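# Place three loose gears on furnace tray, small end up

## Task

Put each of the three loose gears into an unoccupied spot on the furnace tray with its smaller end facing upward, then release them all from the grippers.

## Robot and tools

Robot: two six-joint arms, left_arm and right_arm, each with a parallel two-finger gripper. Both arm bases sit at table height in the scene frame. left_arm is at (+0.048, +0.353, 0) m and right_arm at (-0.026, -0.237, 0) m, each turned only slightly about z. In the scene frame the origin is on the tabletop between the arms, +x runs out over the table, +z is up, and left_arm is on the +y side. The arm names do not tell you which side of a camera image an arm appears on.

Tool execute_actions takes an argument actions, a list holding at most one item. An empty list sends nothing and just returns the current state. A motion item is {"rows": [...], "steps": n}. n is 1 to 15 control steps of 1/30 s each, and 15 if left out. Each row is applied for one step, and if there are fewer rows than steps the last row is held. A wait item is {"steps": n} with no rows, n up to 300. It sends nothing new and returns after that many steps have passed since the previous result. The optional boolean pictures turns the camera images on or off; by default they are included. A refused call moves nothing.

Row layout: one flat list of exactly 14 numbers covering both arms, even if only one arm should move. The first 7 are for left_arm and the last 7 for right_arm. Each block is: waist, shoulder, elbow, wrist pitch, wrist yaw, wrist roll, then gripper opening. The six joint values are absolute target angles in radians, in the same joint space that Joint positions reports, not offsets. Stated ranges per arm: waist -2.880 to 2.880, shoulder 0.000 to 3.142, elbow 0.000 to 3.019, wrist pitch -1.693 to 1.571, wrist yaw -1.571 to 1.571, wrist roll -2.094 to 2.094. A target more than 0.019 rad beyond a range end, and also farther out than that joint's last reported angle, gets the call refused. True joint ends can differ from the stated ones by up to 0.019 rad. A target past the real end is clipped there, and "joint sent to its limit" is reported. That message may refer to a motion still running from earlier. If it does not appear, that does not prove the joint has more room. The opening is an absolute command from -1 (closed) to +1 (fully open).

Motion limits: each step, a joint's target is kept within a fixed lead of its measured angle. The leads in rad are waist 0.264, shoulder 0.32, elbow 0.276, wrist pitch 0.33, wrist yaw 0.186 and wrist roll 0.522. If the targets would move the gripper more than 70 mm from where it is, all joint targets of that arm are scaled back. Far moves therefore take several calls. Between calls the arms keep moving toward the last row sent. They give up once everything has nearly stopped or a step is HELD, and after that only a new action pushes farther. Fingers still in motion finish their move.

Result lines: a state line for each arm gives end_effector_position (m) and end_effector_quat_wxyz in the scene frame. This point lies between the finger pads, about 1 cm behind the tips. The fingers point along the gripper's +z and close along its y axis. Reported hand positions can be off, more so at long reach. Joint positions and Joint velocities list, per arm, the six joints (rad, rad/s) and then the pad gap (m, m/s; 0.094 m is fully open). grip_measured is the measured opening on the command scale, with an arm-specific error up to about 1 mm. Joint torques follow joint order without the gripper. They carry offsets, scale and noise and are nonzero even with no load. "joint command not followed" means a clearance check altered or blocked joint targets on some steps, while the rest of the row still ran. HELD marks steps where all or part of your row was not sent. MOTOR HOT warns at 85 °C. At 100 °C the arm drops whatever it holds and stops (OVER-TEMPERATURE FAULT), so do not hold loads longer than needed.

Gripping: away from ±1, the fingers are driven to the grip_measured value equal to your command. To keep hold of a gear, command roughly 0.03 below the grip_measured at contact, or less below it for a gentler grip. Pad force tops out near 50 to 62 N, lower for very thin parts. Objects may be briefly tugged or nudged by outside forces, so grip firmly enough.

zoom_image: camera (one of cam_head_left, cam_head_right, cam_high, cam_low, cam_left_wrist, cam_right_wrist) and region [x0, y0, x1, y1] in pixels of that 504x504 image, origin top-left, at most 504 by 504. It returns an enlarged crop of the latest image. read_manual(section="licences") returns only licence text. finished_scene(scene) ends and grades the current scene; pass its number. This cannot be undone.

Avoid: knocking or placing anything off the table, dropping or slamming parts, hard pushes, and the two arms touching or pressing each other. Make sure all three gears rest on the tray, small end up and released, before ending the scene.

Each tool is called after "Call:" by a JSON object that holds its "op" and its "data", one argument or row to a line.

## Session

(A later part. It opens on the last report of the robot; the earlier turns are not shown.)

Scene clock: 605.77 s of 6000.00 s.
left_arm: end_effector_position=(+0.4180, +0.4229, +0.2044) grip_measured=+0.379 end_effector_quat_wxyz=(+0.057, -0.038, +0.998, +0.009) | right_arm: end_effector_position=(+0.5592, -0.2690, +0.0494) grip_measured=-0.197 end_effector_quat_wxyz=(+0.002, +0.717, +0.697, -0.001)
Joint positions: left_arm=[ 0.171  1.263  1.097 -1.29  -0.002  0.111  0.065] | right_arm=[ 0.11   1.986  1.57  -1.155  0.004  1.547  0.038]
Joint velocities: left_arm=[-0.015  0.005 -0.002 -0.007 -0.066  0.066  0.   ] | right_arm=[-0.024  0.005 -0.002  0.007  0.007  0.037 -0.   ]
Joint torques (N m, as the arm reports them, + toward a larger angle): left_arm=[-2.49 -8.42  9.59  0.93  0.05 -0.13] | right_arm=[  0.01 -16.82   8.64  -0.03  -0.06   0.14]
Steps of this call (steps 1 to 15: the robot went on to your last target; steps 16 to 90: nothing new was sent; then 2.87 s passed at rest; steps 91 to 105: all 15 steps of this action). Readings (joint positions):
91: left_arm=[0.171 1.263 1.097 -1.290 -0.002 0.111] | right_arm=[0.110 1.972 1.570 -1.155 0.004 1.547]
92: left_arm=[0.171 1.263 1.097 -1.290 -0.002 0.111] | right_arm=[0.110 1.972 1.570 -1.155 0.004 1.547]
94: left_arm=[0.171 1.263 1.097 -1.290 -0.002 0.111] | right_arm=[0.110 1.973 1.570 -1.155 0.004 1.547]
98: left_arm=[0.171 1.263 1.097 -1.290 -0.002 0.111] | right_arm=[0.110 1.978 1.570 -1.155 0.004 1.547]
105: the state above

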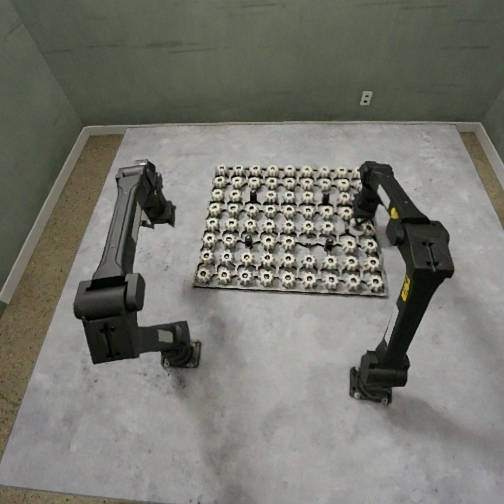

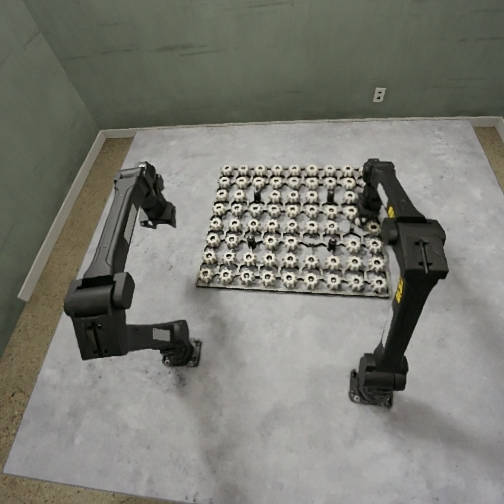

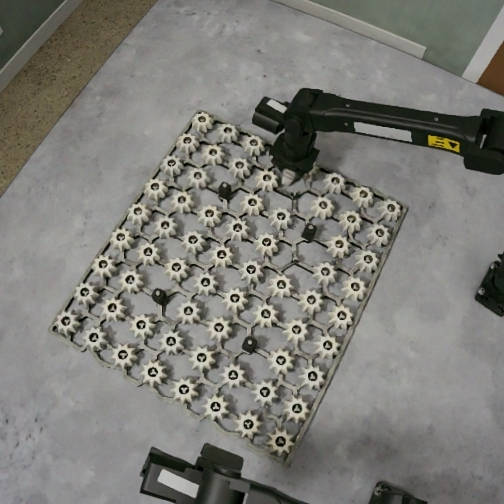

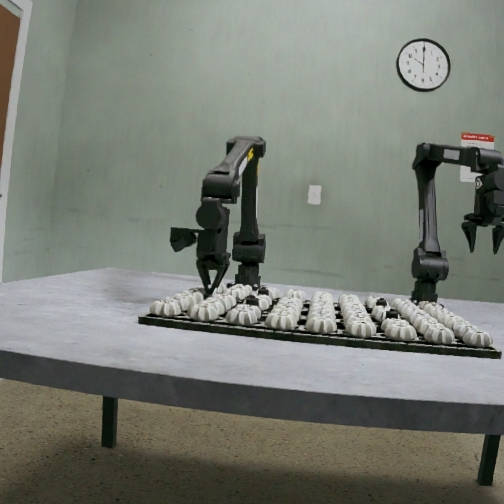

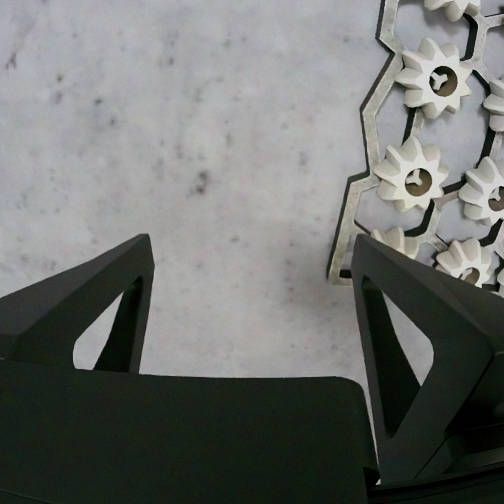

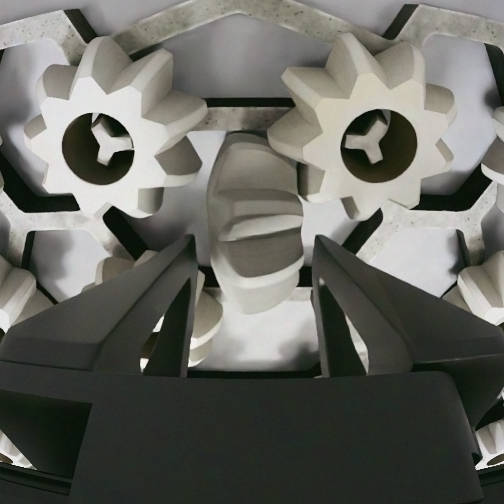

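Call:
{"op": "execute_actions", "data": {
  "actions": [
    {"rows": [[0.16,1.27,1.10,-1.29,0,0.1,0.38, 0.105,2.01,1.573,-1.145,0,1.56,-0.25],[0.16,1.27,1.10,-1.29,0,0.1,0.38, 0.105,2.014,1.573,-1.143,0,1.56,-0.3],[0.16,1.27,1.10,-1.29,0,0.1,0.38, 0.105,2.016,1.573,-1.143,0,1.56,-0.3]], "steps": 14}
  ],
  "pictures": false
}}

Call:
{"op": "execute_actions", "data": {
  "actions": [
    {"rows": [[0.16,1.27,1.10,-1.29,0,0.1,0.38, 0.108,2.005,1.573,-1.148,0,1.55,-0.34],[0.16,1.27,1.10,-1.29,0,0.1,0.38, 0.108,2.005,1.573,-1.148,0,1.55,-0.38],[0.16,1.27,1.10,-1.29,0,0.1,0.38, 0.108,2.005,1.573,-1.148,0,1.55,-0.41],[0.16,1.27,1.10,-1.29,0,0.1,0.38, 0.108,2.005,1.573,-1.148,0,1.55,-0.44],[0.16,1.27,1.10,-1.29,0,0.1,0.38, 0.108,2.005,1.573,-1.148,0,1.55,-0.47],[0.16,1.27,1.10,-1.29,0,0.1,0.38, 0.108,2.005,1.573,-1.148,0,1.55,-0.50],[0.16,1.27,1.10,-1.29,0,0.1,0.38, 0.108,2.005,1.573,-1.148,0,1.55,-0.53]], "steps": 12}
  ]
}}

Scene clock: 615.80 s of 6000.00 s.
left_arm: end_effector_position=(+0.4180, +0.4229, +0.2044) grip_measured=+0.379 end_effector_quat_wxyz=(+0.057, -0.038, +0.998, +0.009) | right_arm: end_effector_position=(+0.5585, -0.2690, +0.0449) grip_measured=-0.297 end_effector_quat_wxyz=(-0.001, +0.717, +0.697, -0.004)
Joint positions: left_arm=[ 0.171  1.263  1.097 -1.29  -0.002  0.111  0.065] | right_arm=[ 0.11   1.994  1.57  -1.155  0.004  1.547  0.033]
Joint velocities: left_arm=[-0.005 -0.005 -0.007  0.007  0.022 -0.022 -0.   ] | right_arm=[-0.015  0.005  0.022  0.002 -0.037 -0.022 -0.   ]
Joint torques (N m, as the arm reports them, + toward a larger angle): left_arm=[-2.5  -8.44  9.58  0.94  0.06 -0.13] | right_arm=[  0.35 -16.87   8.47   0.29  -0.02   0.15]
Steps of this call (steps 1 to 15: the robot went on to your last target; steps 16 to 90: nothing new was sent; then 6.57 s passed at rest; steps 91 to 104: all 14 steps of this action). Readings (joint positions):
91: left_arm=[0.171 1.263 1.097 -1.290 -0.002 0.111] | right_arm=[0.110 1.986 1.570 -1.155 0.004 1.547]
92: left_arm=[0.171 1.263 1.097 -1.290 -0.002 0.111] | right_arm=[0.110 1.986 1.570 -1.155 0.004 1.547]
94: left_arm=[0.171 1.263 1.097 -1.290 -0.002 0.111] | right_arm=[0.110 1.987 1.570 -1.155 0.004 1.547]
98: left_arm=[0.171 1.263 1.097 -1.290 -0.002 0.111] | right_arm=[0.110 1.991 1.570 -1.155 0.004 1.547]
104: the state above

Scene clock: 616.20 s of 6000.00 s.
left_arm: end_effector_position=(+0.4180, +0.4229, +0.2044) grip_measured=+0.379 end_effector_quat_wxyz=(+0.057, -0.038, +0.998, +0.009) | right_arm: end_effector_position=(+0.5587, -0.2690, +0.0449) grip_measured=-0.421 end_effector_quat_wxyz=(-0.001, +0.717, +0.697, -0.004)
Joint positions: left_arm=[ 0.171  1.263  1.097 -1.29  -0.002  0.111  0.065] | right_arm=[ 0.11   1.994  1.57  -1.154  0.004  1.547  0.027]
Joint velocities: left_arm=[-0.005  0.005 -0.007 -0.027 -0.037 -0.022  0.   ] | right_arm=[-0.024 -0.005  0.007 -0.002  0.007 -0.007  0.001]
Joint torques (N m, as the arm reports them, + toward a larger angle): left_arm=[-2.54 -8.53  9.62  0.94  0.06 -0.13] | right_arm=[  1.13 -17.63   8.72   0.13   0.     0.09]
Steps of this call (steps 1 to 12: all 12 steps of this action). Readings (joint positions):
1: left_arm=[0.171 1.263 1.097 -1.290 -0.002 0.111] | right_arm=[0.110 1.994 1.570 -1.155 0.004 1.547]
2: left_arm=[0.171 1.263 1.097 -1.290 -0.002 0.111] | right_arm=[0.110 1.994 1.570 -1.155 0.004 1.547]
4: left_arm=[0.171 1.263 1.097 -1.290 -0.002 0.111] | right_arm=[0.110 1.994 1.570 -1.154 0.004 1.547]
8: left_arm=[0.171 1.263 1.097 -1.290 -0.002 0.111] | right_arm=[0.110 1.994 1.570 -1.154 0.004 1.547]
12: the state above

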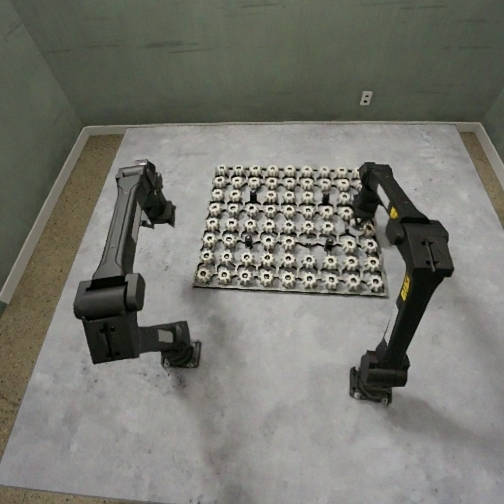

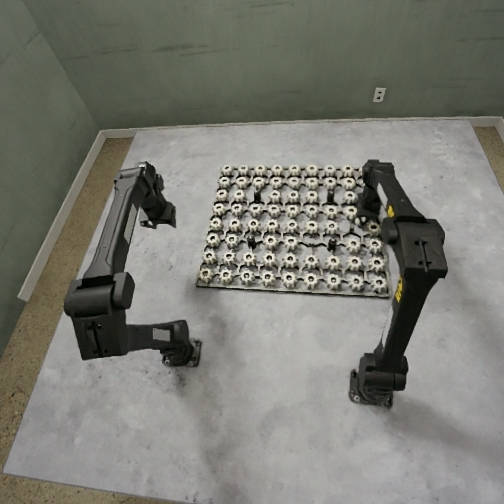

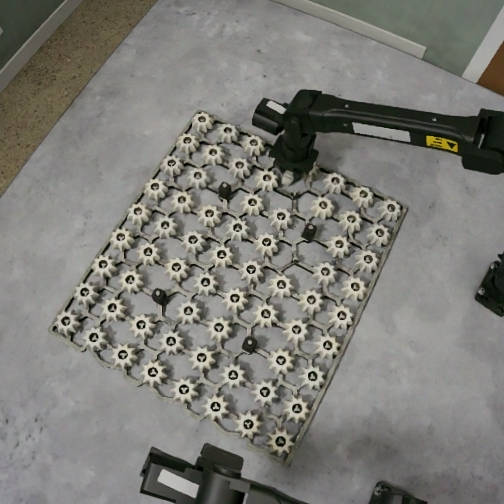

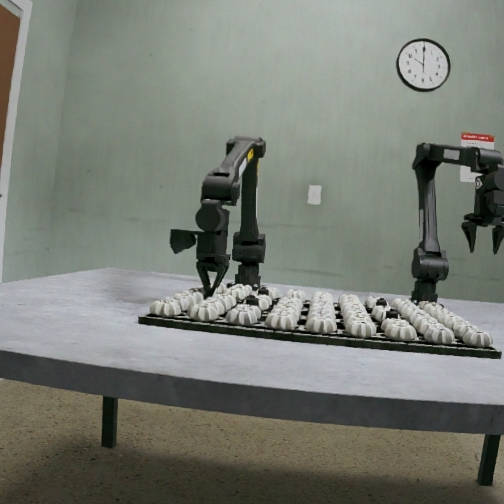

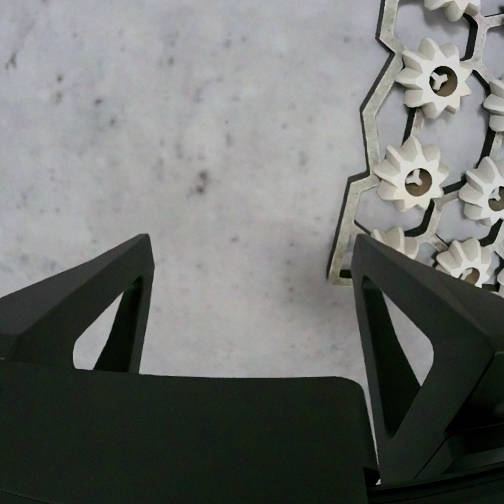

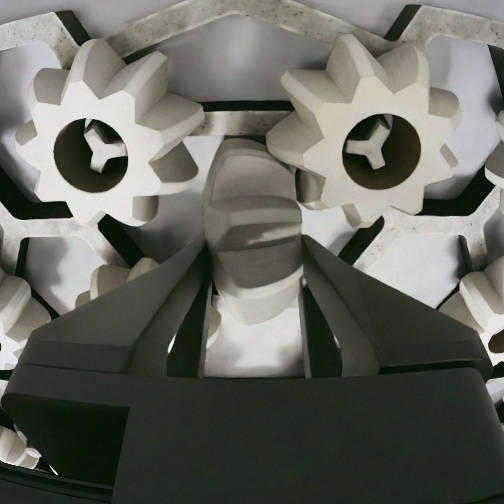

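Call:
{"op": "execute_actions", "data": {
  "actions": []
}}

Scene clock: 639.20 s of 6000.00 s.
left_arm: end_effector_position=(+0.4180, +0.4229, +0.2044) grip_measured=+0.379 end_effector_quat_wxyz=(+0.057, -0.038, +0.998, +0.009) | right_arm: end_effector_position=(+0.5587, -0.2690, +0.0449) grip_measured=-0.421 end_effector_quat_wxyz=(-0.001, +0.717, +0.697, -0.004)
Joint positions: left_arm=[ 0.171  1.263  1.097 -1.29  -0.002  0.111  0.065] | right_arm=[ 0.11   1.994  1.57  -1.154  0.004  1.547  0.027]
Joint velocities: left_arm=[-0.005 -0.005 -0.007 -0.012 -0.066 -0.007  0.   ] | right_arm=[-0.005  0.005 -0.027 -0.002 -0.037 -0.066  0.001]
Joint torques (N m, as the arm reports them, + toward a larger angle): left_arm=[-2.52 -8.58  9.59  0.97  0.05 -0.13] | right_arm=[  0.79 -17.98   8.55   0.42   0.02   0.05]
Steps of this call (steps 1 to 15: the robot went on to your last target; steps 16 to 90: nothing new was sent; then 20.00 s passed at rest). Readings (joint positions):
1: left_arm=[0.171 1.263 1.097 -1.290 -0.002 0.111] | right_arm=[0.110 1.994 1.570 -1.154 0.004 1.547]
2: left_arm=[0.171 1.263 1.097 -1.290 -0.002 0.111] | right_arm=[0.110 1.994 1.570 -1.154 0.004 1.547]
4: left_arm=[0.171 1.263 1.097 -1.290 -0.002 0.111] | right_arm=[0.110 1.994 1.570 -1.154 0.004 1.547]
8: left_arm=[0.171 1.263 1.097 -1.290 -0.002 0.111] | right_arm=[0.110 1.994 1.570 -1.154 0.004 1.547]
90: the state above
All arms were judged still, so your last target was given up. Only a new action makes them travel on or press farther. Fingers that are still opening or closing keep moving.

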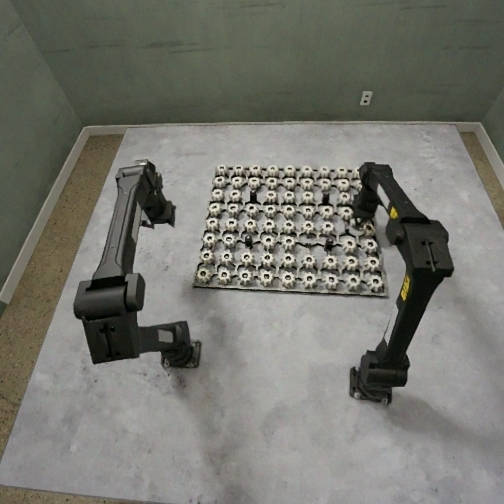

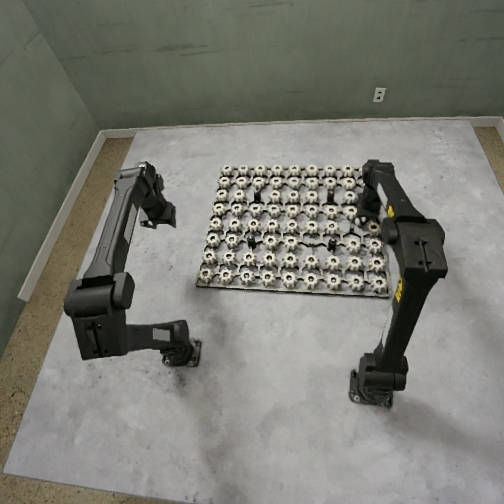

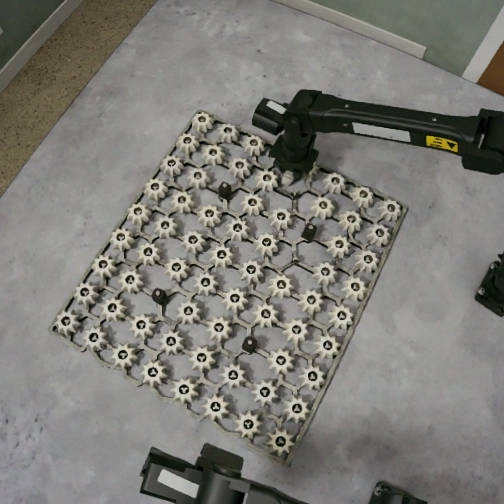

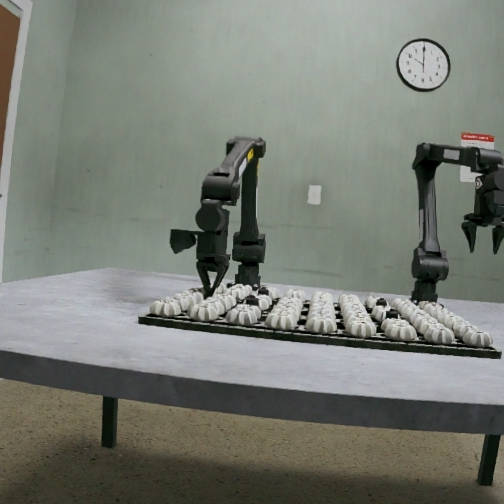

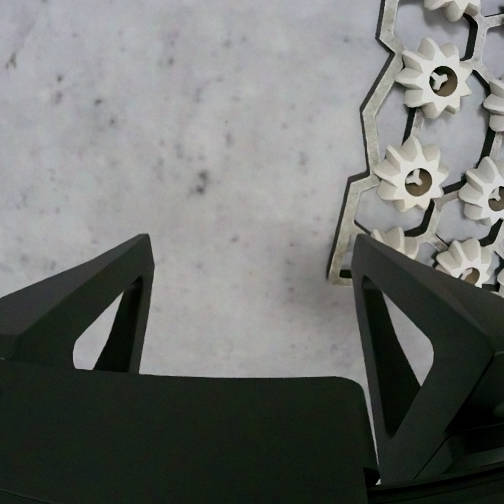

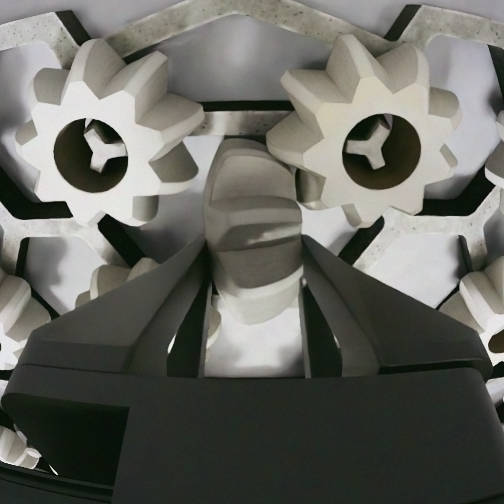

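Call:
{"op": "execute_actions", "data": {
  "actions": [
    {"rows":[[0.16,1.27,1.10,-1.29,0,0.1,0.38,0.108,1.995,1.60,-1.16,0,1.55,-0.53],[0.16,1.27,1.10,-1.29,0,0.1,0.38,0.108,1.99,1.615,-1.165,0,1.55,-0.53],[0.16,1.27,1.10,-1.29,0,0.1,0.38,0.108,1.987,1.625,-1.172,0,1.55,-0.53],[0.16,1.27,1.10,-1.29,0,0.1,0.38,0.108,1.984,1.632,-1.18,0,1.55,-0.53],[0.16,1.27,1.10,-1.29,0,0.1,0.38,0.108,1.981,1.639,-1.19,0,1.55,-0.53],[0.16,1.27,1.10,-1.29,0,0.1,0.38,0.108,1.978,1.646,-1.20,0,1.55,-0.53],[0.16,1.27,1.10,-1.29,0,0.1,0.38,0.108,1.975,1.652,-1.21,0,1.55,-0.53],[0.16,1.27,1.10,-1.29,0,0.1,0.38,0.108,1.971,1.658,-1.22,0,1.55,-0.53],[0.16,1.27,1.10,-1.29,0,0.1,0.38,0.108,1.967,1.664,-1.23,0,1.55,-0.53],[0.16,1.27,1.10,-1.29,0,0.1,0.38,0.108,1.963,1.67,-1.24,0,1.55,-0.53],[0.16,1.27,1.10,-1.29,0,0.1,0.38,0.108,1.96,1.676,-1.25,0,1.55,-0.53],[0.16,1.27,1.10,-1.29,0,0.1,0.38,0.108,1.956,1.682,-1.26,0,1.55,-0.53],[0.16,1.27,1.10,-1.29,0,0.1,0.38,0.108,1.952,1.688,-1.27,0,1.55,-0.53],[0.16,1.27,1.10,-1.29,0,0.1,0.38,0.108,1.948,1.694,-1.28,0,1.55,-0.53]],"steps":15}
  ]
}}

Scene clock: 653.03 s of 6000.00 s.
left_arm: end_effector_position=(+0.4180, +0.4229, +0.2044) grip_measured=+0.379 end_effector_quat_wxyz=(+0.057, -0.038, +0.998, +0.009) | right_arm: end_effector_position=(+0.5565, -0.2685, +0.0664) grip_measured=-0.421 end_effector_quat_wxyz=(-0.018, +0.717, +0.697, -0.018)
Joint positions: left_arm=[ 0.171  1.263  1.097 -1.29  -0.002  0.111  0.065] | right_arm=[ 0.11   1.994  1.63  -1.259  0.002  1.547  0.027]
Joint velocities: left_arm=[-0.015 -0.015 -0.012 -0.007  0.095 -0.037  0.001] | right_arm=[-0.024 -0.015  0.139 -0.203 -0.051  0.037  0.   ]
Joint torques (N m, as the arm reports them, + toward a larger angle): left_arm=[-2.49 -8.49  9.59  0.96  0.06 -0.14] | right_arm=[  0.43 -22.37  13.61  -0.43   0.04   0.01]
Steps of this call (steps 1 to 90: nothing new was sent; then 10.33 s passed at rest; steps 91 to 105: all 15 steps of this action). Readings (joint positions):
91: left_arm=[0.171 1.263 1.097 -1.290 -0.002 0.111] | right_arm=[0.110 1.994 1.570 -1.154 0.004 1.547]
92: left_arm=[0.171 1.263 1.097 -1.290 -0.002 0.111] | right_arm=[0.110 1.994 1.570 -1.154 0.004 1.547]
94: left_arm=[0.171 1.263 1.097 -1.290 -0.002 0.111] | right_arm=[0.110 1.994 1.573 -1.159 0.004 1.547]
98: left_arm=[0.171 1.263 1.097 -1.290 -0.002 0.111] | right_arm=[0.110 1.994 1.588 -1.188 0.002 1.547]
105: the state above

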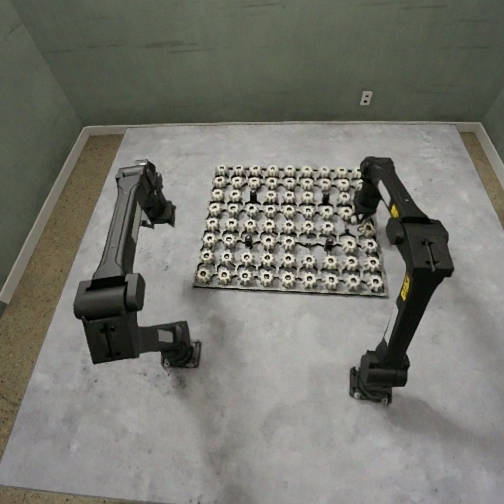

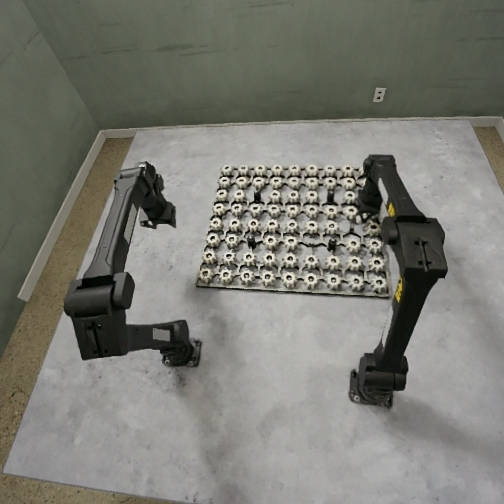

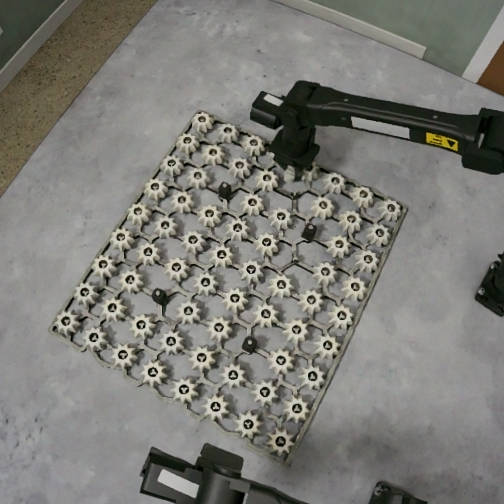

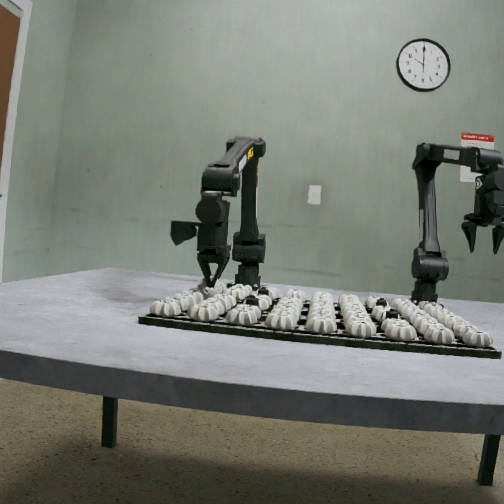

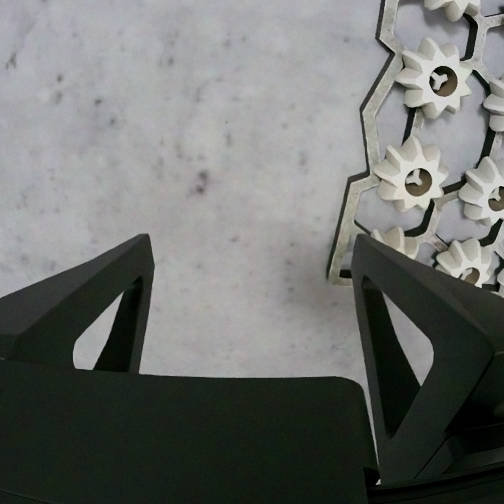

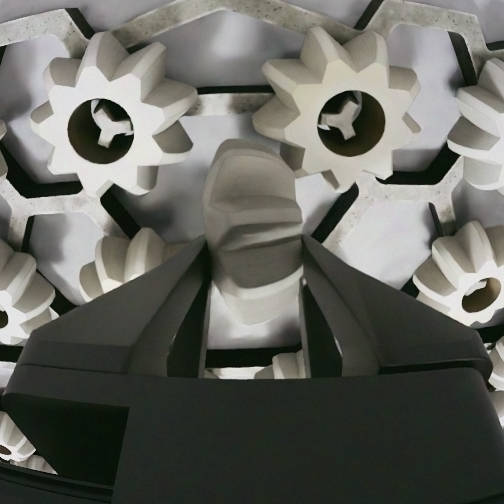

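Call:
{"op": "execute_actions", "data": {
  "actions": [
    {"rows":[[0.16,1.27,1.10,-1.29,0,0.1,0.38,0.108,1.935,1.70,-1.28,0,1.55,-0.53],[0.16,1.27,1.10,-1.29,0,0.1,0.38,0.108,1.925,1.705,-1.285,0,1.55,-0.53],[0.16,1.27,1.10,-1.29,0,0.1,0.38,0.108,1.915,1.71,-1.29,0,1.55,-0.53],[0.16,1.27,1.10,-1.29,0,0.1,0.38,0.108,1.905,1.715,-1.30,0,1.55,-0.53],[0.16,1.27,1.10,-1.29,0,0.1,0.38,0.108,1.895,1.72,-1.31,0,1.55,-0.53],[0.16,1.27,1.10,-1.29,0,0.1,0.38,0.108,1.885,1.725,-1.32,0,1.55,-0.53],[0.16,1.27,1.10,-1.29,0,0.1,0.38,0.108,1.875,1.73,-1.33,0,1.55,-0.53],[0.16,1.27,1.10,-1.29,0,0.1,0.38,0.108,1.865,1.735,-1.34,0,1.55,-0.53],[0.16,1.27,1.10,-1.29,0,0.1,0.38,0.108,1.855,1.74,-1.35,0,1.55,-0.53],[0.16,1.27,1.10,-1.29,0,0.1,0.38,0.108,1.845,1.745,-1.36,0,1.55,-0.53],[0.16,1.27,1.10,-1.29,0,0.1,0.38,0.108,1.835,1.75,-1.37,0,1.55,-0.53],[0.16,1.27,1.10,-1.29,0,0.1,0.38,0.108,1.825,1.75,-1.38,0,1.55,-0.53]],"steps":15}
  ],
  "pictures": false
}}

Scene clock: 664.63 s of 6000.00 s.
left_arm: end_effector_position=(+0.4180, +0.4229, +0.2044) grip_measured=+0.379 end_effector_quat_wxyz=(+0.057, -0.038, +0.998, +0.009) | right_arm: end_effector_position=(+0.5418, -0.2677, +0.0935) grip_measured=-0.421 end_effector_quat_wxyz=(-0.032, +0.716, +0.696, -0.031)
Joint positions: left_arm=[ 0.171  1.263  1.097 -1.29  -0.002  0.111  0.065] | right_arm=[ 0.11   1.957  1.644 -1.348  0.002  1.547  0.027]
Joint velocities: left_arm=[ 0.005 -0.005 -0.017 -0.002 -0.051 -0.022 -0.001] | right_arm=[-0.005 -0.142 -0.012 -0.105 -0.081 -0.051 -0.   ]
Joint torques (N m, as the arm reports them, + toward a larger angle): left_arm=[-2.55 -8.41  9.57  0.94  0.06 -0.13] | right_arm=[  0.83 -23.88  14.57  -0.64   0.14   0.1 ]
Steps of this call (steps 1 to 30: the robot went on to your last target; steps 31 to 90: nothing new was sent; then 8.10 s passed at rest; steps 91 to 105: all 15 steps of this action). Readings (joint positions):
91: left_arm=[0.171 1.263 1.097 -1.290 -0.002 0.111] | right_arm=[0.110 1.994 1.638 -1.270 0.002 1.547]
92: left_arm=[0.171 1.263 1.097 -1.290 -0.002 0.111] | right_arm=[0.110 1.994 1.639 -1.271 0.002 1.547]
94: left_arm=[0.171 1.263 1.097 -1.290 -0.002 0.111] | right_arm=[0.110 1.994 1.642 -1.277 0.002 1.547]
98: left_arm=[0.171 1.263 1.097 -1.290 -0.002 0.111] | right_arm=[0.110 1.986 1.644 -1.301 0.002 1.547]
105: the state above

Call:
{"op": "execute_actions", "data": {
  "actions": [
    {"steps":20}
  ]
}}

Scene clock: 667.00 s of 6000.00 s.
left_arm: end_effector_position=(+0.4180, +0.4229, +0.2044) grip_measured=+0.379 end_effector_quat_wxyz=(+0.057, -0.038, +0.998, +0.009) | right_arm: end_effector_position=(+0.5525, -0.2682, +0.1521) grip_measured=-0.421 end_effector_quat_wxyz=(+0.004, +0.717, +0.697, +0.002)
Joint positions: left_arm=[ 0.171  1.263  1.097 -1.29  -0.002  0.111  0.065] | right_arm=[ 0.11   1.882  1.691 -1.372  0.002  1.547  0.027]
Joint velocities: left_arm=[ 0.005 -0.005  0.002  0.007 -0.066  0.051  0.   ] | right_arm=[ 0.005 -0.024 -0.017 -0.012  0.125 -0.037  0.   ]
Joint torques (N m, as the arm reports them, + toward a larger angle): left_arm=[-2.53 -8.46  9.61  0.94  0.05 -0.14] | right_arm=[  0.53 -21.99  14.46  -0.41   0.04   0.08]
Steps of this call (steps 1 to 45: the robot went on to your last target; steps 46 to 71: nothing new was sent). Readings (joint positions):
1: left_arm=[0.171 1.263 1.097 -1.290 -0.002 0.111] | right_arm=[0.110 1.952 1.645 -1.351 0.002 1.547]
2: left_arm=[0.171 1.263 1.097 -1.290 -0.002 0.111] | right_arm=[0.110 1.947 1.645 -1.355 0.002 1.547]
4: left_arm=[0.171 1.263 1.097 -1.290 -0.002 0.111] | right_arm=[0.110 1.939 1.649 -1.360 0.002 1.547]
8: left_arm=[0.171 1.263 1.097 -1.290 -0.002 0.111] | right_arm=[0.110 1.923 1.661 -1.365 0.002 1.547]
71: the state above
All arms were judged still, so your last target was given up. Only a new action makes them travel on or press farther. Fingers that are still opening or closing keep moving.

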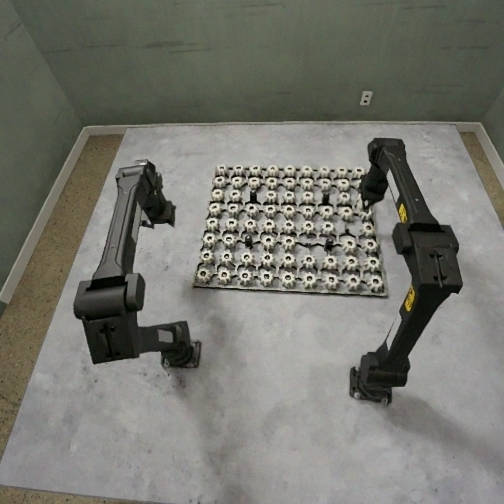

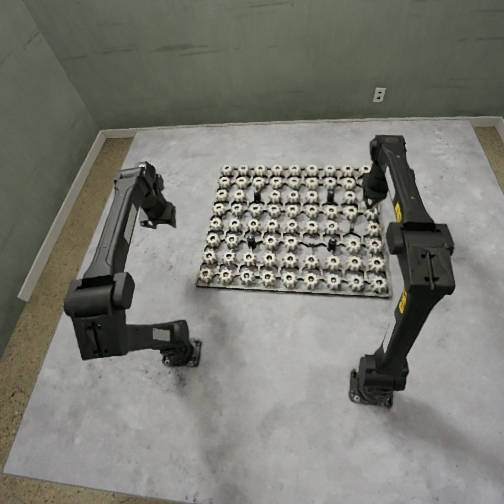

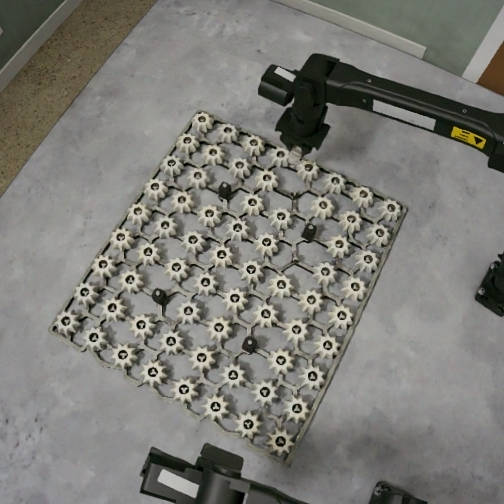

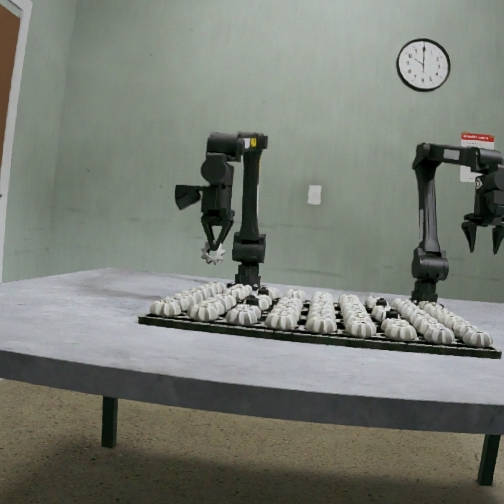

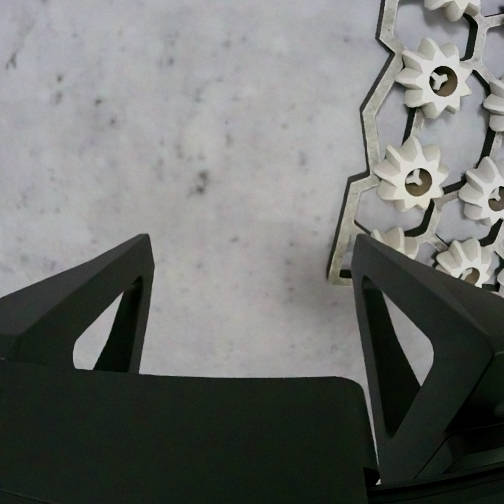

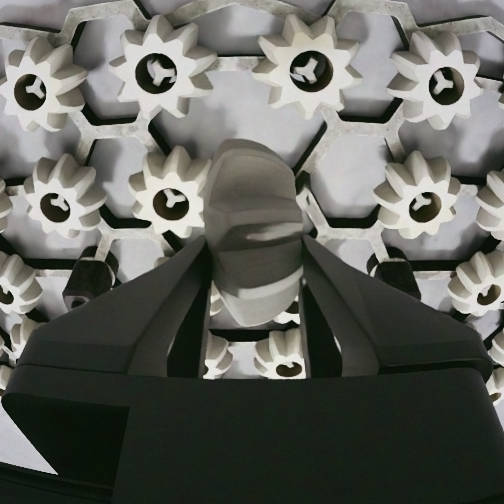

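Call:
{"op": "execute_actions", "data": {
  "actions": [
    {"rows":[[0.16,1.27,1.10,-1.29,0,0.1,0.38,0.08,1.82,1.74,-1.33,0,1.35,-0.53],[0.16,1.27,1.10,-1.29,0,0.1,0.38,0.05,1.81,1.73,-1.28,0,1.15,-0.53],[0.16,1.27,1.10,-1.29,0,0.1,0.38,0.01,1.80,1.72,-1.22,0,0.95,-0.53],[0.16,1.27,1.10,-1.29,0,0.1,0.38,-0.03,1.79,1.70,-1.16,0,0.75,-0.53],[0.16,1.27,1.10,-1.29,0,0.1,0.38,-0.07,1.78,1.68,-1.10,0,0.55,-0.53],[0.16,1.27,1.10,-1.29,0,0.1,0.38,-0.11,1.77,1.66,-1.04,0,0.35,-0.53],[0.16,1.27,1.10,-1.29,0,0.1,0.38,-0.15,1.76,1.64,-0.98,0,0.15,-0.53],[0.16,1.27,1.10,-1.29,0,0.1,0.38,-0.19,1.75,1.62,-0.92,0,-0.05,-0.53],[0.16,1.27,1.10,-1.29,0,0.1,0.38,-0.23,1.74,1.60,-0.86,0,-0.25,-0.53],[0.16,1.27,1.10,-1.29,0,0.1,0.38,-0.27,1.73,1.58,-0.80,0,-0.45,-0.53],[0.16,1.27,1.10,-1.29,0,0.1,0.38,-0.30,1.72,1.56,-0.74,0,-0.65,-0.53],[0.16,1.27,1.10,-1.29,0,0.1,0.38,-0.33,1.71,1.54,-0.68,0,-0.85,-0.53],[0.16,1.27,1.10,-1.29,0,0.1,0.38,-0.36,1.70,1.52,-0.62,0,-1.05,-0.53],[0.16,1.27,1.10,-1.29,0,0.1,0.38,-0.38,1.69,1.50,-0.56,0,-1.30,-0.53],[0.16,1.27,1.10,-1.29,0,0.1,0.38,-0.39,1.66,1.45,-0.50,0,-1.57,-0.53]],"steps":15}
  ],
  "pictures": false
}}

Call:
{"op": "execute_actions", "data": {
  "actions": [
    {"steps":45}
  ],
  "pictures": false
}}

Scene clock: 704.90 s of 6000.00 s.
left_arm: end_effector_position=(+0.4180, +0.4229, +0.2044) grip_measured=+0.379 end_effector_quat_wxyz=(+0.057, -0.038, +0.998, +0.009) | right_arm: end_effector_position=(+0.5842, -0.4581, +0.1194) grip_measured=-0.423 end_effector_quat_wxyz=(+0.175, +0.551, +0.815, +0.045)
Joint positions: left_arm=[ 0.171  1.263  1.097 -1.29  -0.002  0.111  0.065] | right_arm=[-0.185  1.874  1.548 -0.881 -0.002  0.843  0.027]
Joint velocities: left_arm=[-0.015 -0.015  0.002 -0.022 -0.007  0.066 -0.   ] | right_arm=[-0.904 -0.083 -0.589  1.194 -0.037 -1.062 -0.001]
Joint torques (N m, as the arm reports them, + toward a larger angle): left_arm=[-2.48 -8.44  9.57  0.96  0.06 -0.13] | right_arm=[  0.11 -24.6   10.33   0.9    0.11  -0.09]
Steps of this call (steps 1 to 90: nothing new was sent; then 34.40 s passed at rest; steps 91 to 105: all 15 steps of this action). Readings (joint positions):
91: left_arm=[0.171 1.263 1.097 -1.290 -0.002 0.111] | right_arm=[0.109 1.881 1.691 -1.368 0.002 1.518]
92: left_arm=[0.171 1.263 1.097 -1.290 -0.002 0.111] | right_arm=[0.106 1.881 1.691 -1.352 0.001 1.455]
94: left_arm=[0.171 1.263 1.097 -1.290 -0.002 0.111] | right_arm=[0.090 1.881 1.690 -1.291 -0.002 1.308]
98: left_arm=[0.171 1.263 1.097 -1.290 -0.002 0.111] | right_arm=[0.017 1.876 1.659 -1.144 -0.002 1.101]
105: the state above

Scene clock: 706.40 s of 6000.00 s.
left_arm: end_effector_position=(+0.4180, +0.4229, +0.2044) grip_measured=+0.379 end_effector_quat_wxyz=(+0.057, -0.038, +0.998, +0.009) | right_arm: end_effector_position=(+0.5434, -0.5966, +0.1995) grip_measured=-0.424 end_effector_quat_wxyz=(+0.179, -0.437, +0.824, -0.313)
Joint positions: left_arm=[ 0.171  1.263  1.097 -1.29  -0.002  0.111  0.065] | right_arm=[-0.399  1.715  1.412 -0.53   0.001 -1.537  0.027]
Joint velocities: left_arm=[ 0.005 -0.015  0.007  0.002 -0.051  0.037  0.   ] | right_arm=[ 0.005 -0.005  0.017  0.002 -0.022 -0.125 -0.   ]
Joint torques (N m, as the arm reports them, + toward a larger angle): left_arm=[-2.53 -8.39  9.57  0.95  0.06 -0.14] | right_arm=[  1.19 -20.41  13.2    2.2   -0.01  -0.05]
Steps of this call (steps 1 to 45: the robot went on to your last target). Readings (joint positions):
1: left_arm=[0.171 1.263 1.097 -1.290 -0.002 0.111] | right_arm=[-0.215 1.872 1.527 -0.841 -0.002 0.804]
2: left_arm=[0.171 1.263 1.097 -1.290 -0.002 0.111] | right_arm=[-0.246 1.869 1.505 -0.800 -0.002 0.763]
4: left_arm=[0.171 1.263 1.097 -1.290 -0.002 0.111] | right_arm=[-0.303 1.865 1.469 -0.727 -0.002 0.677]
8: left_arm=[0.171 1.263 1.097 -1.290 -0.002 0.111] | right_arm=[-0.386 1.855 1.428 -0.635 -0.000 0.491]
45: the state above

Call:
{"op": "execute_actions", "data": {
  "actions": [
    {"rows":[[0.16,1.27,1.10,-1.29,0,0.1,0.38,-0.39,1.62,1.42,-0.44,0,-1.60,-0.53],[0.16,1.27,1.10,-1.29,0,0.1,0.38,-0.39,1.60,1.38,-0.37,0,-1.60,-0.53],[0.16,1.27,1.10,-1.29,0,0.1,0.38,-0.39,1.58,1.33,-0.30,0,-1.60,-0.53],[0.16,1.27,1.10,-1.29,0,0.1,0.38,-0.39,1.57,1.28,-0.23,0,-1.60,-0.53],[0.16,1.27,1.10,-1.29,0,0.1,0.38,-0.39,1.56,1.23,-0.16,0,-1.60,-0.53],[0.16,1.27,1.10,-1.29,0,0.1,0.38,-0.39,1.56,1.18,-0.09,0,-1.60,-0.53],[0.16,1.27,1.10,-1.29,0,0.1,0.38,-0.39,1.56,1.13,-0.02,0,-1.60,-0.53],[0.16,1.27,1.10,-1.29,0,0.1,0.38,-0.39,1.56,1.08,0.05,0,-1.60,-0.53],[0.16,1.27,1.10,-1.29,0,0.1,0.38,-0.39,1.56,1.03,0.12,0,-1.60,-0.53],[0.16,1.27,1.10,-1.29,0,0.1,0.38,-0.39,1.56,0.98,0.19,0,-1.60,-0.53],[0.16,1.27,1.10,-1.29,0,0.1,0.38,-0.39,1.56,0.93,0.26,0,-1.60,-0.53],[0.16,1.27,1.10,-1.29,0,0.1,0.38,-0.39,1.56,0.88,0.33,0,-1.60,-0.53],[0.16,1.27,1.10,-1.29,0,0.1,0.38,-0.39,1.56,0.82,0.41,0,-1.60,-0.53],[0.16,1.27,1.10,-1.29,0,0.1,0.38,-0.39,1.56,0.76,0.50,0,-1.60,-0.53],[0.16,1.27,1.10,-1.29,0,0.1,0.38,-0.39,1.56,0.69,0.59,0,-1.60,-0.53]],"steps":15}
  ],
  "pictures": false
}}

Call:
{"op": "execute_actions", "data": {
  "actions": [
    {"steps":40}
  ]
}}

Scene clock: 718.40 s of 6000.00 s.
left_arm: end_effector_position=(+0.4180, +0.4229, +0.2044) grip_measured=+0.379 end_effector_quat_wxyz=(+0.057, -0.038, +0.998, +0.009) | right_arm: end_effector_position=(+0.4704, -0.5506, +0.1400) grip_measured=-0.423 end_effector_quat_wxyz=(+0.263, -0.408, +0.726, -0.487)
Joint positions: left_arm=[ 0.171  1.263  1.097 -1.29  -0.002  0.111  0.065] | right_arm=[-0.399  1.58   0.784  0.398  0.001 -1.586  0.027]
Joint velocities: left_arm=[-0.005  0.005 -0.002 -0.002  0.022 -0.007 -0.   ] | right_arm=[-0.015 -0.005 -1.741  2.415 -0.037 -0.022 -0.001]
Joint torques (N m, as the arm reports them, + toward a larger angle): left_arm=[-2.64 -8.46  9.57  0.94  0.06 -0.13] | right_arm=[  1.21 -13.39   8.85   1.85   0.    -0.07]
Steps of this call (steps 1 to 30: the robot went on to your last target; steps 31 to 90: nothing new was sent; then 8.50 s passed at rest; steps 91 to 105: all 15 steps of this action). Readings (joint positions):
91: left_arm=[0.171 1.263 1.097 -1.290 -0.002 0.111] | right_arm=[-0.399 1.713 1.409 -0.519 0.001 -1.563]
92: left_arm=[0.171 1.263 1.097 -1.290 -0.002 0.111] | right_arm=[-0.399 1.708 1.396 -0.487 0.001 -1.568]
94: left_arm=[0.171 1.263 1.097 -1.290 -0.002 0.111] | right_arm=[-0.399 1.682 1.336 -0.374 0.001 -1.574]
98: left_arm=[0.171 1.263 1.097 -1.290 -0.002 0.111] | right_arm=[-0.399 1.606 1.150 -0.108 0.001 -1.582]
105: the state above

Scene clock: 719.73 s of 6000.00 s.
left_arm: end_effector_position=(+0.4180, +0.4229, +0.2044) grip_measured=+0.379 end_effector_quat_wxyz=(+0.057, -0.038, +0.998, +0.009) | right_arm: end_effector_position=(+0.4357, -0.5287, +0.1029) grip_measured=-0.423 end_effector_quat_wxyz=(+0.263, -0.409, +0.725, -0.488)
Joint positions: left_arm=[ 0.171  1.263  1.097 -1.29  -0.002  0.111  0.065] | right_arm=[-0.399  1.588  0.64   0.553  0.001 -1.59   0.027]
Joint velocities: left_arm=[-0.015 -0.015  0.002 -0.007 -0.022 -0.022  0.001] | right_arm=[ 0.015 -0.005 -0.022  0.007  0.007 -0.051 -0.001]
Joint torques (N m, as the arm reports them, + toward a larger angle): left_arm=[-2.59 -8.47  9.54  0.92  0.06 -0.13] | right_arm=[  1.39 -13.2   11.43   2.78  -0.04  -0.02]
Steps of this call (steps 1 to 30: the robot went on to your last target; steps 31 to 40: nothing new was sent). Readings (joint positions):
1: left_arm=[0.171 1.263 1.097 -1.290 -0.002 0.111] | right_arm=[-0.399 1.580 0.728 0.461 0.001 -1.587]
2: left_arm=[0.171 1.263 1.097 -1.290 -0.002 0.111] | right_arm=[-0.399 1.580 0.686 0.492 0.001 -1.588]
4: left_arm=[0.171 1.263 1.097 -1.290 -0.002 0.111] | right_arm=[-0.399 1.584 0.641 0.511 0.001 -1.590]
8: left_arm=[0.171 1.263 1.097 -1.290 -0.002 0.111] | right_arm=[-0.399 1.588 0.637 0.540 0.001 -1.590]
40: the state above
All arms were judged still, so your last target was given up. Only a new action makes them travel on or press farther. Fingers that are still opening or closing keep moving.

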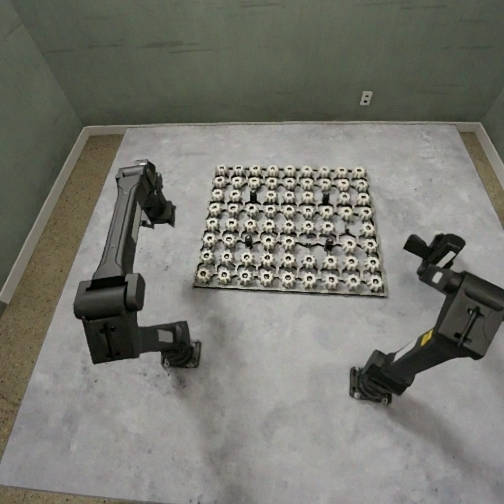

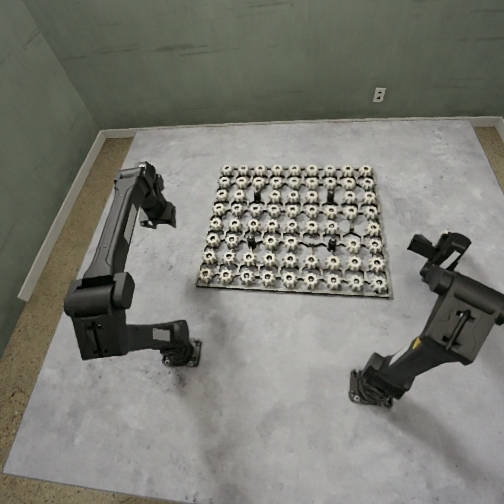

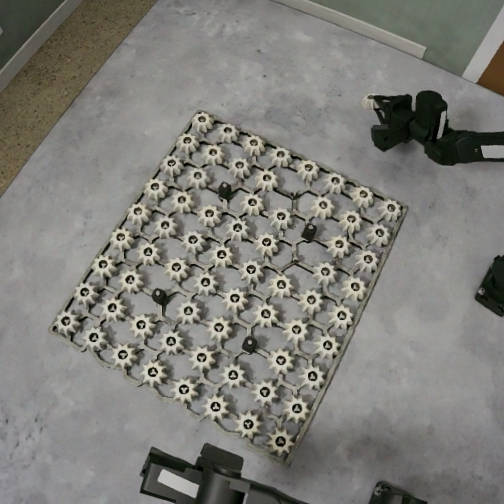

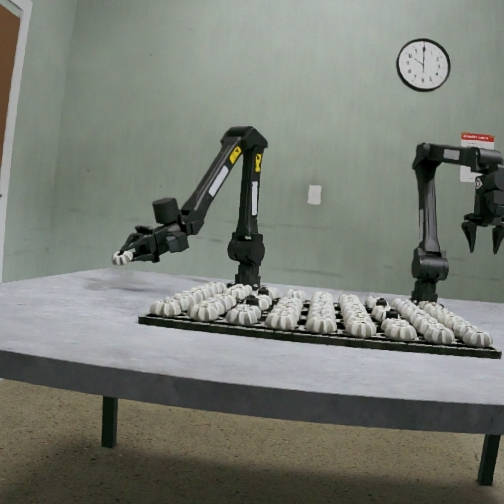

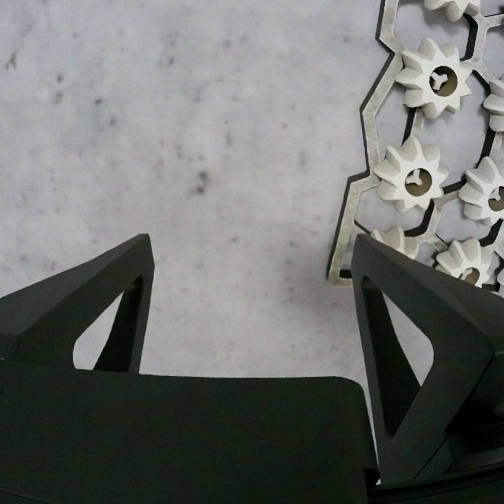

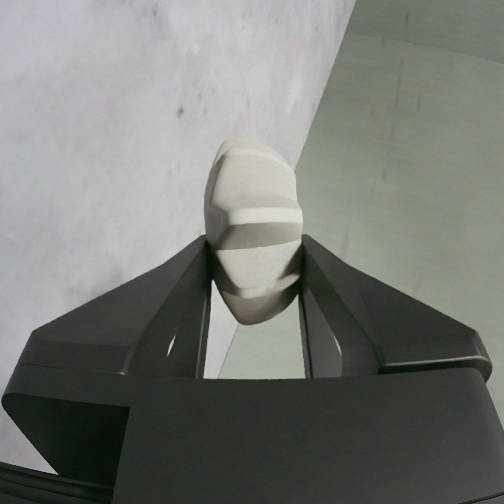

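Call:
{"op": "zoom_image", "data": {
  "camera": "cam_low",
  "region": [80, 190, 220, 300]
}}

Region (80, 190, 220, 300) of cam_low's 504x504 image, scaled by 3.600, with more detail than that image has; it fills the top 396 rows of this view, and the rest is white.

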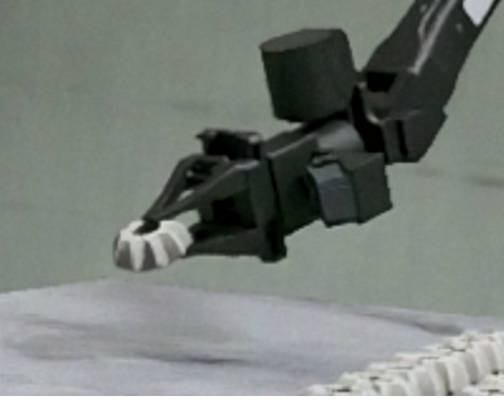

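Call:
{"op": "execute_actions", "data": {
  "actions": [
    {"rows":[[0.16,1.27,1.10,-1.29,0,0.1,0.38,-0.39,1.60,0.68,0.60,0,-1.60,-0.53],[0.16,1.27,1.10,-1.29,0,0.1,0.38,-0.39,1.612,0.68,0.612,0,-1.60,-0.53],[0.16,1.27,1.10,-1.29,0,0.1,0.38,-0.39,1.624,0.68,0.624,0,-1.60,-0.53],[0.16,1.27,1.10,-1.29,0,0.1,0.38,-0.39,1.636,0.68,0.636,0,-1.60,-0.53],[0.16,1.27,1.10,-1.29,0,0.1,0.38,-0.39,1.648,0.68,0.648,0,-1.60,-0.53],[0.16,1.27,1.10,-1.29,0,0.1,0.38,-0.39,1.66,0.68,0.66,0,-1.60,-0.53],[0.16,1.27,1.10,-1.29,0,0.1,0.38,-0.39,1.672,0.68,0.672,0,-1.60,-0.53],[0.16,1.27,1.10,-1.29,0,0.1,0.38,-0.39,1.684,0.68,0.684,0,-1.60,-0.53],[0.16,1.27,1.10,-1.29,0,0.1,0.38,-0.39,1.696,0.68,0.696,0,-1.60,-0.53],[0.16,1.27,1.10,-1.29,0,0.1,0.38,-0.39,1.708,0.68,0.708,0,-1.60,-0.53],[0.16,1.27,1.10,-1.29,0,0.1,0.38,-0.39,1.72,0.68,0.72,0,-1.60,-0.53],[0.16,1.27,1.10,-1.29,0,0.1,0.38,-0.39,1.732,0.68,0.732,0,-1.60,-0.53],[0.16,1.27,1.10,-1.29,0,0.1,0.38,-0.39,1.744,0.68,0.744,0,-1.60,-0.53],[0.16,1.27,1.10,-1.29,0,0.1,0.38,-0.39,1.756,0.68,0.756,0,-1.60,-0.53],[0.16,1.27,1.10,-1.29,0,0.1,0.38,-0.39,1.768,0.68,0.768,0,-1.60,-0.53]],"steps":15}
  ],
  "pictures": false
}}

Call:
{"op": "execute_actions", "data": {
  "actions": [
    {"steps":20}
  ],
  "pictures": false
}}

Scene clock: 734.87 s of 6000.00 s.
left_arm: end_effector_position=(+0.4180, +0.4229, +0.2044) grip_measured=+0.379 end_effector_quat_wxyz=(+0.057, -0.038, +0.998, +0.009) | right_arm: end_effector_position=(+0.4405, -0.5318, +0.0505) grip_measured=-0.423 end_effector_quat_wxyz=(+0.260, -0.411, +0.728, -0.484)
Joint positions: left_arm=[ 0.171  1.263  1.097 -1.29  -0.002  0.111  0.065] | right_arm=[-0.399  1.752  0.64   0.704  0.001 -1.59   0.027]
Joint velocities: left_arm=[-0.005 -0.005  0.002  0.012 -0.037  0.022 -0.001] | right_arm=[-0.015  0.347  0.027  0.349 -0.081 -0.022  0.001]
Joint torques (N m, as the arm reports them, + toward a larger angle): left_arm=[-2.45 -8.42  9.58  0.95  0.05 -0.12] | right_arm=[  1.85 -12.58   9.4    3.04  -0.02   0.03]
Steps of this call (steps 1 to 90: nothing new was sent; then 11.63 s passed at rest; steps 91 to 105: all 15 steps of this action). Readings (joint positions):
91: left_arm=[0.171 1.263 1.097 -1.290 -0.002 0.111] | right_arm=[-0.399 1.589 0.640 0.554 0.001 -1.590]
92: left_arm=[0.171 1.263 1.097 -1.290 -0.002 0.111] | right_arm=[-0.399 1.592 0.640 0.560 0.001 -1.590]
94: left_arm=[0.171 1.263 1.097 -1.290 -0.002 0.111] | right_arm=[-0.399 1.604 0.640 0.580 0.001 -1.590]
98: left_arm=[0.171 1.263 1.097 -1.290 -0.002 0.111] | right_arm=[-0.399 1.653 0.640 0.626 0.001 -1.590]
105: the state above

Scene clock: 735.53 s of 6000.00 s.
left_arm: end_effector_position=(+0.4180, +0.4229, +0.2044) grip_measured=+0.379 end_effector_quat_wxyz=(+0.057, -0.038, +0.998, +0.009) | right_arm: end_effector_position=(+0.4405, -0.5318, +0.0409) grip_measured=-0.423 end_effector_quat_wxyz=(+0.260, -0.411, +0.729, -0.482)
Joint positions: left_arm=[ 0.171  1.263  1.097 -1.29  -0.002  0.111  0.065] | right_arm=[-0.399  1.781  0.64   0.729  0.001 -1.59   0.027]
Joint velocities: left_arm=[-0.015 -0.005 -0.012  0.002  0.022  0.066  0.001] | right_arm=[ 0.005  0.005 -0.002 -0.007 -0.022  0.051 -0.001]
Joint torques (N m, as the arm reports them, + toward a larger angle): left_arm=[-2.57 -8.46  9.57  0.95  0.05 -0.12] | right_arm=[  0.9  -12.93   8.93   2.96  -0.01  -0.03]
Steps of this call (steps 1 to 20: the robot went on to your last target). Readings (joint positions):
1: left_arm=[0.171 1.263 1.097 -1.290 -0.002 0.111] | right_arm=[-0.399 1.763 0.640 0.713 0.001 -1.590]
2: left_arm=[0.171 1.263 1.097 -1.290 -0.002 0.111] | right_arm=[-0.399 1.771 0.640 0.718 0.001 -1.590]
4: left_arm=[0.171 1.263 1.097 -1.290 -0.002 0.111] | right_arm=[-0.399 1.780 0.640 0.721 0.001 -1.590]
8: left_arm=[0.171 1.263 1.097 -1.290 -0.002 0.111] | right_arm=[-0.399 1.781 0.640 0.728 0.001 -1.590]
20: the state above


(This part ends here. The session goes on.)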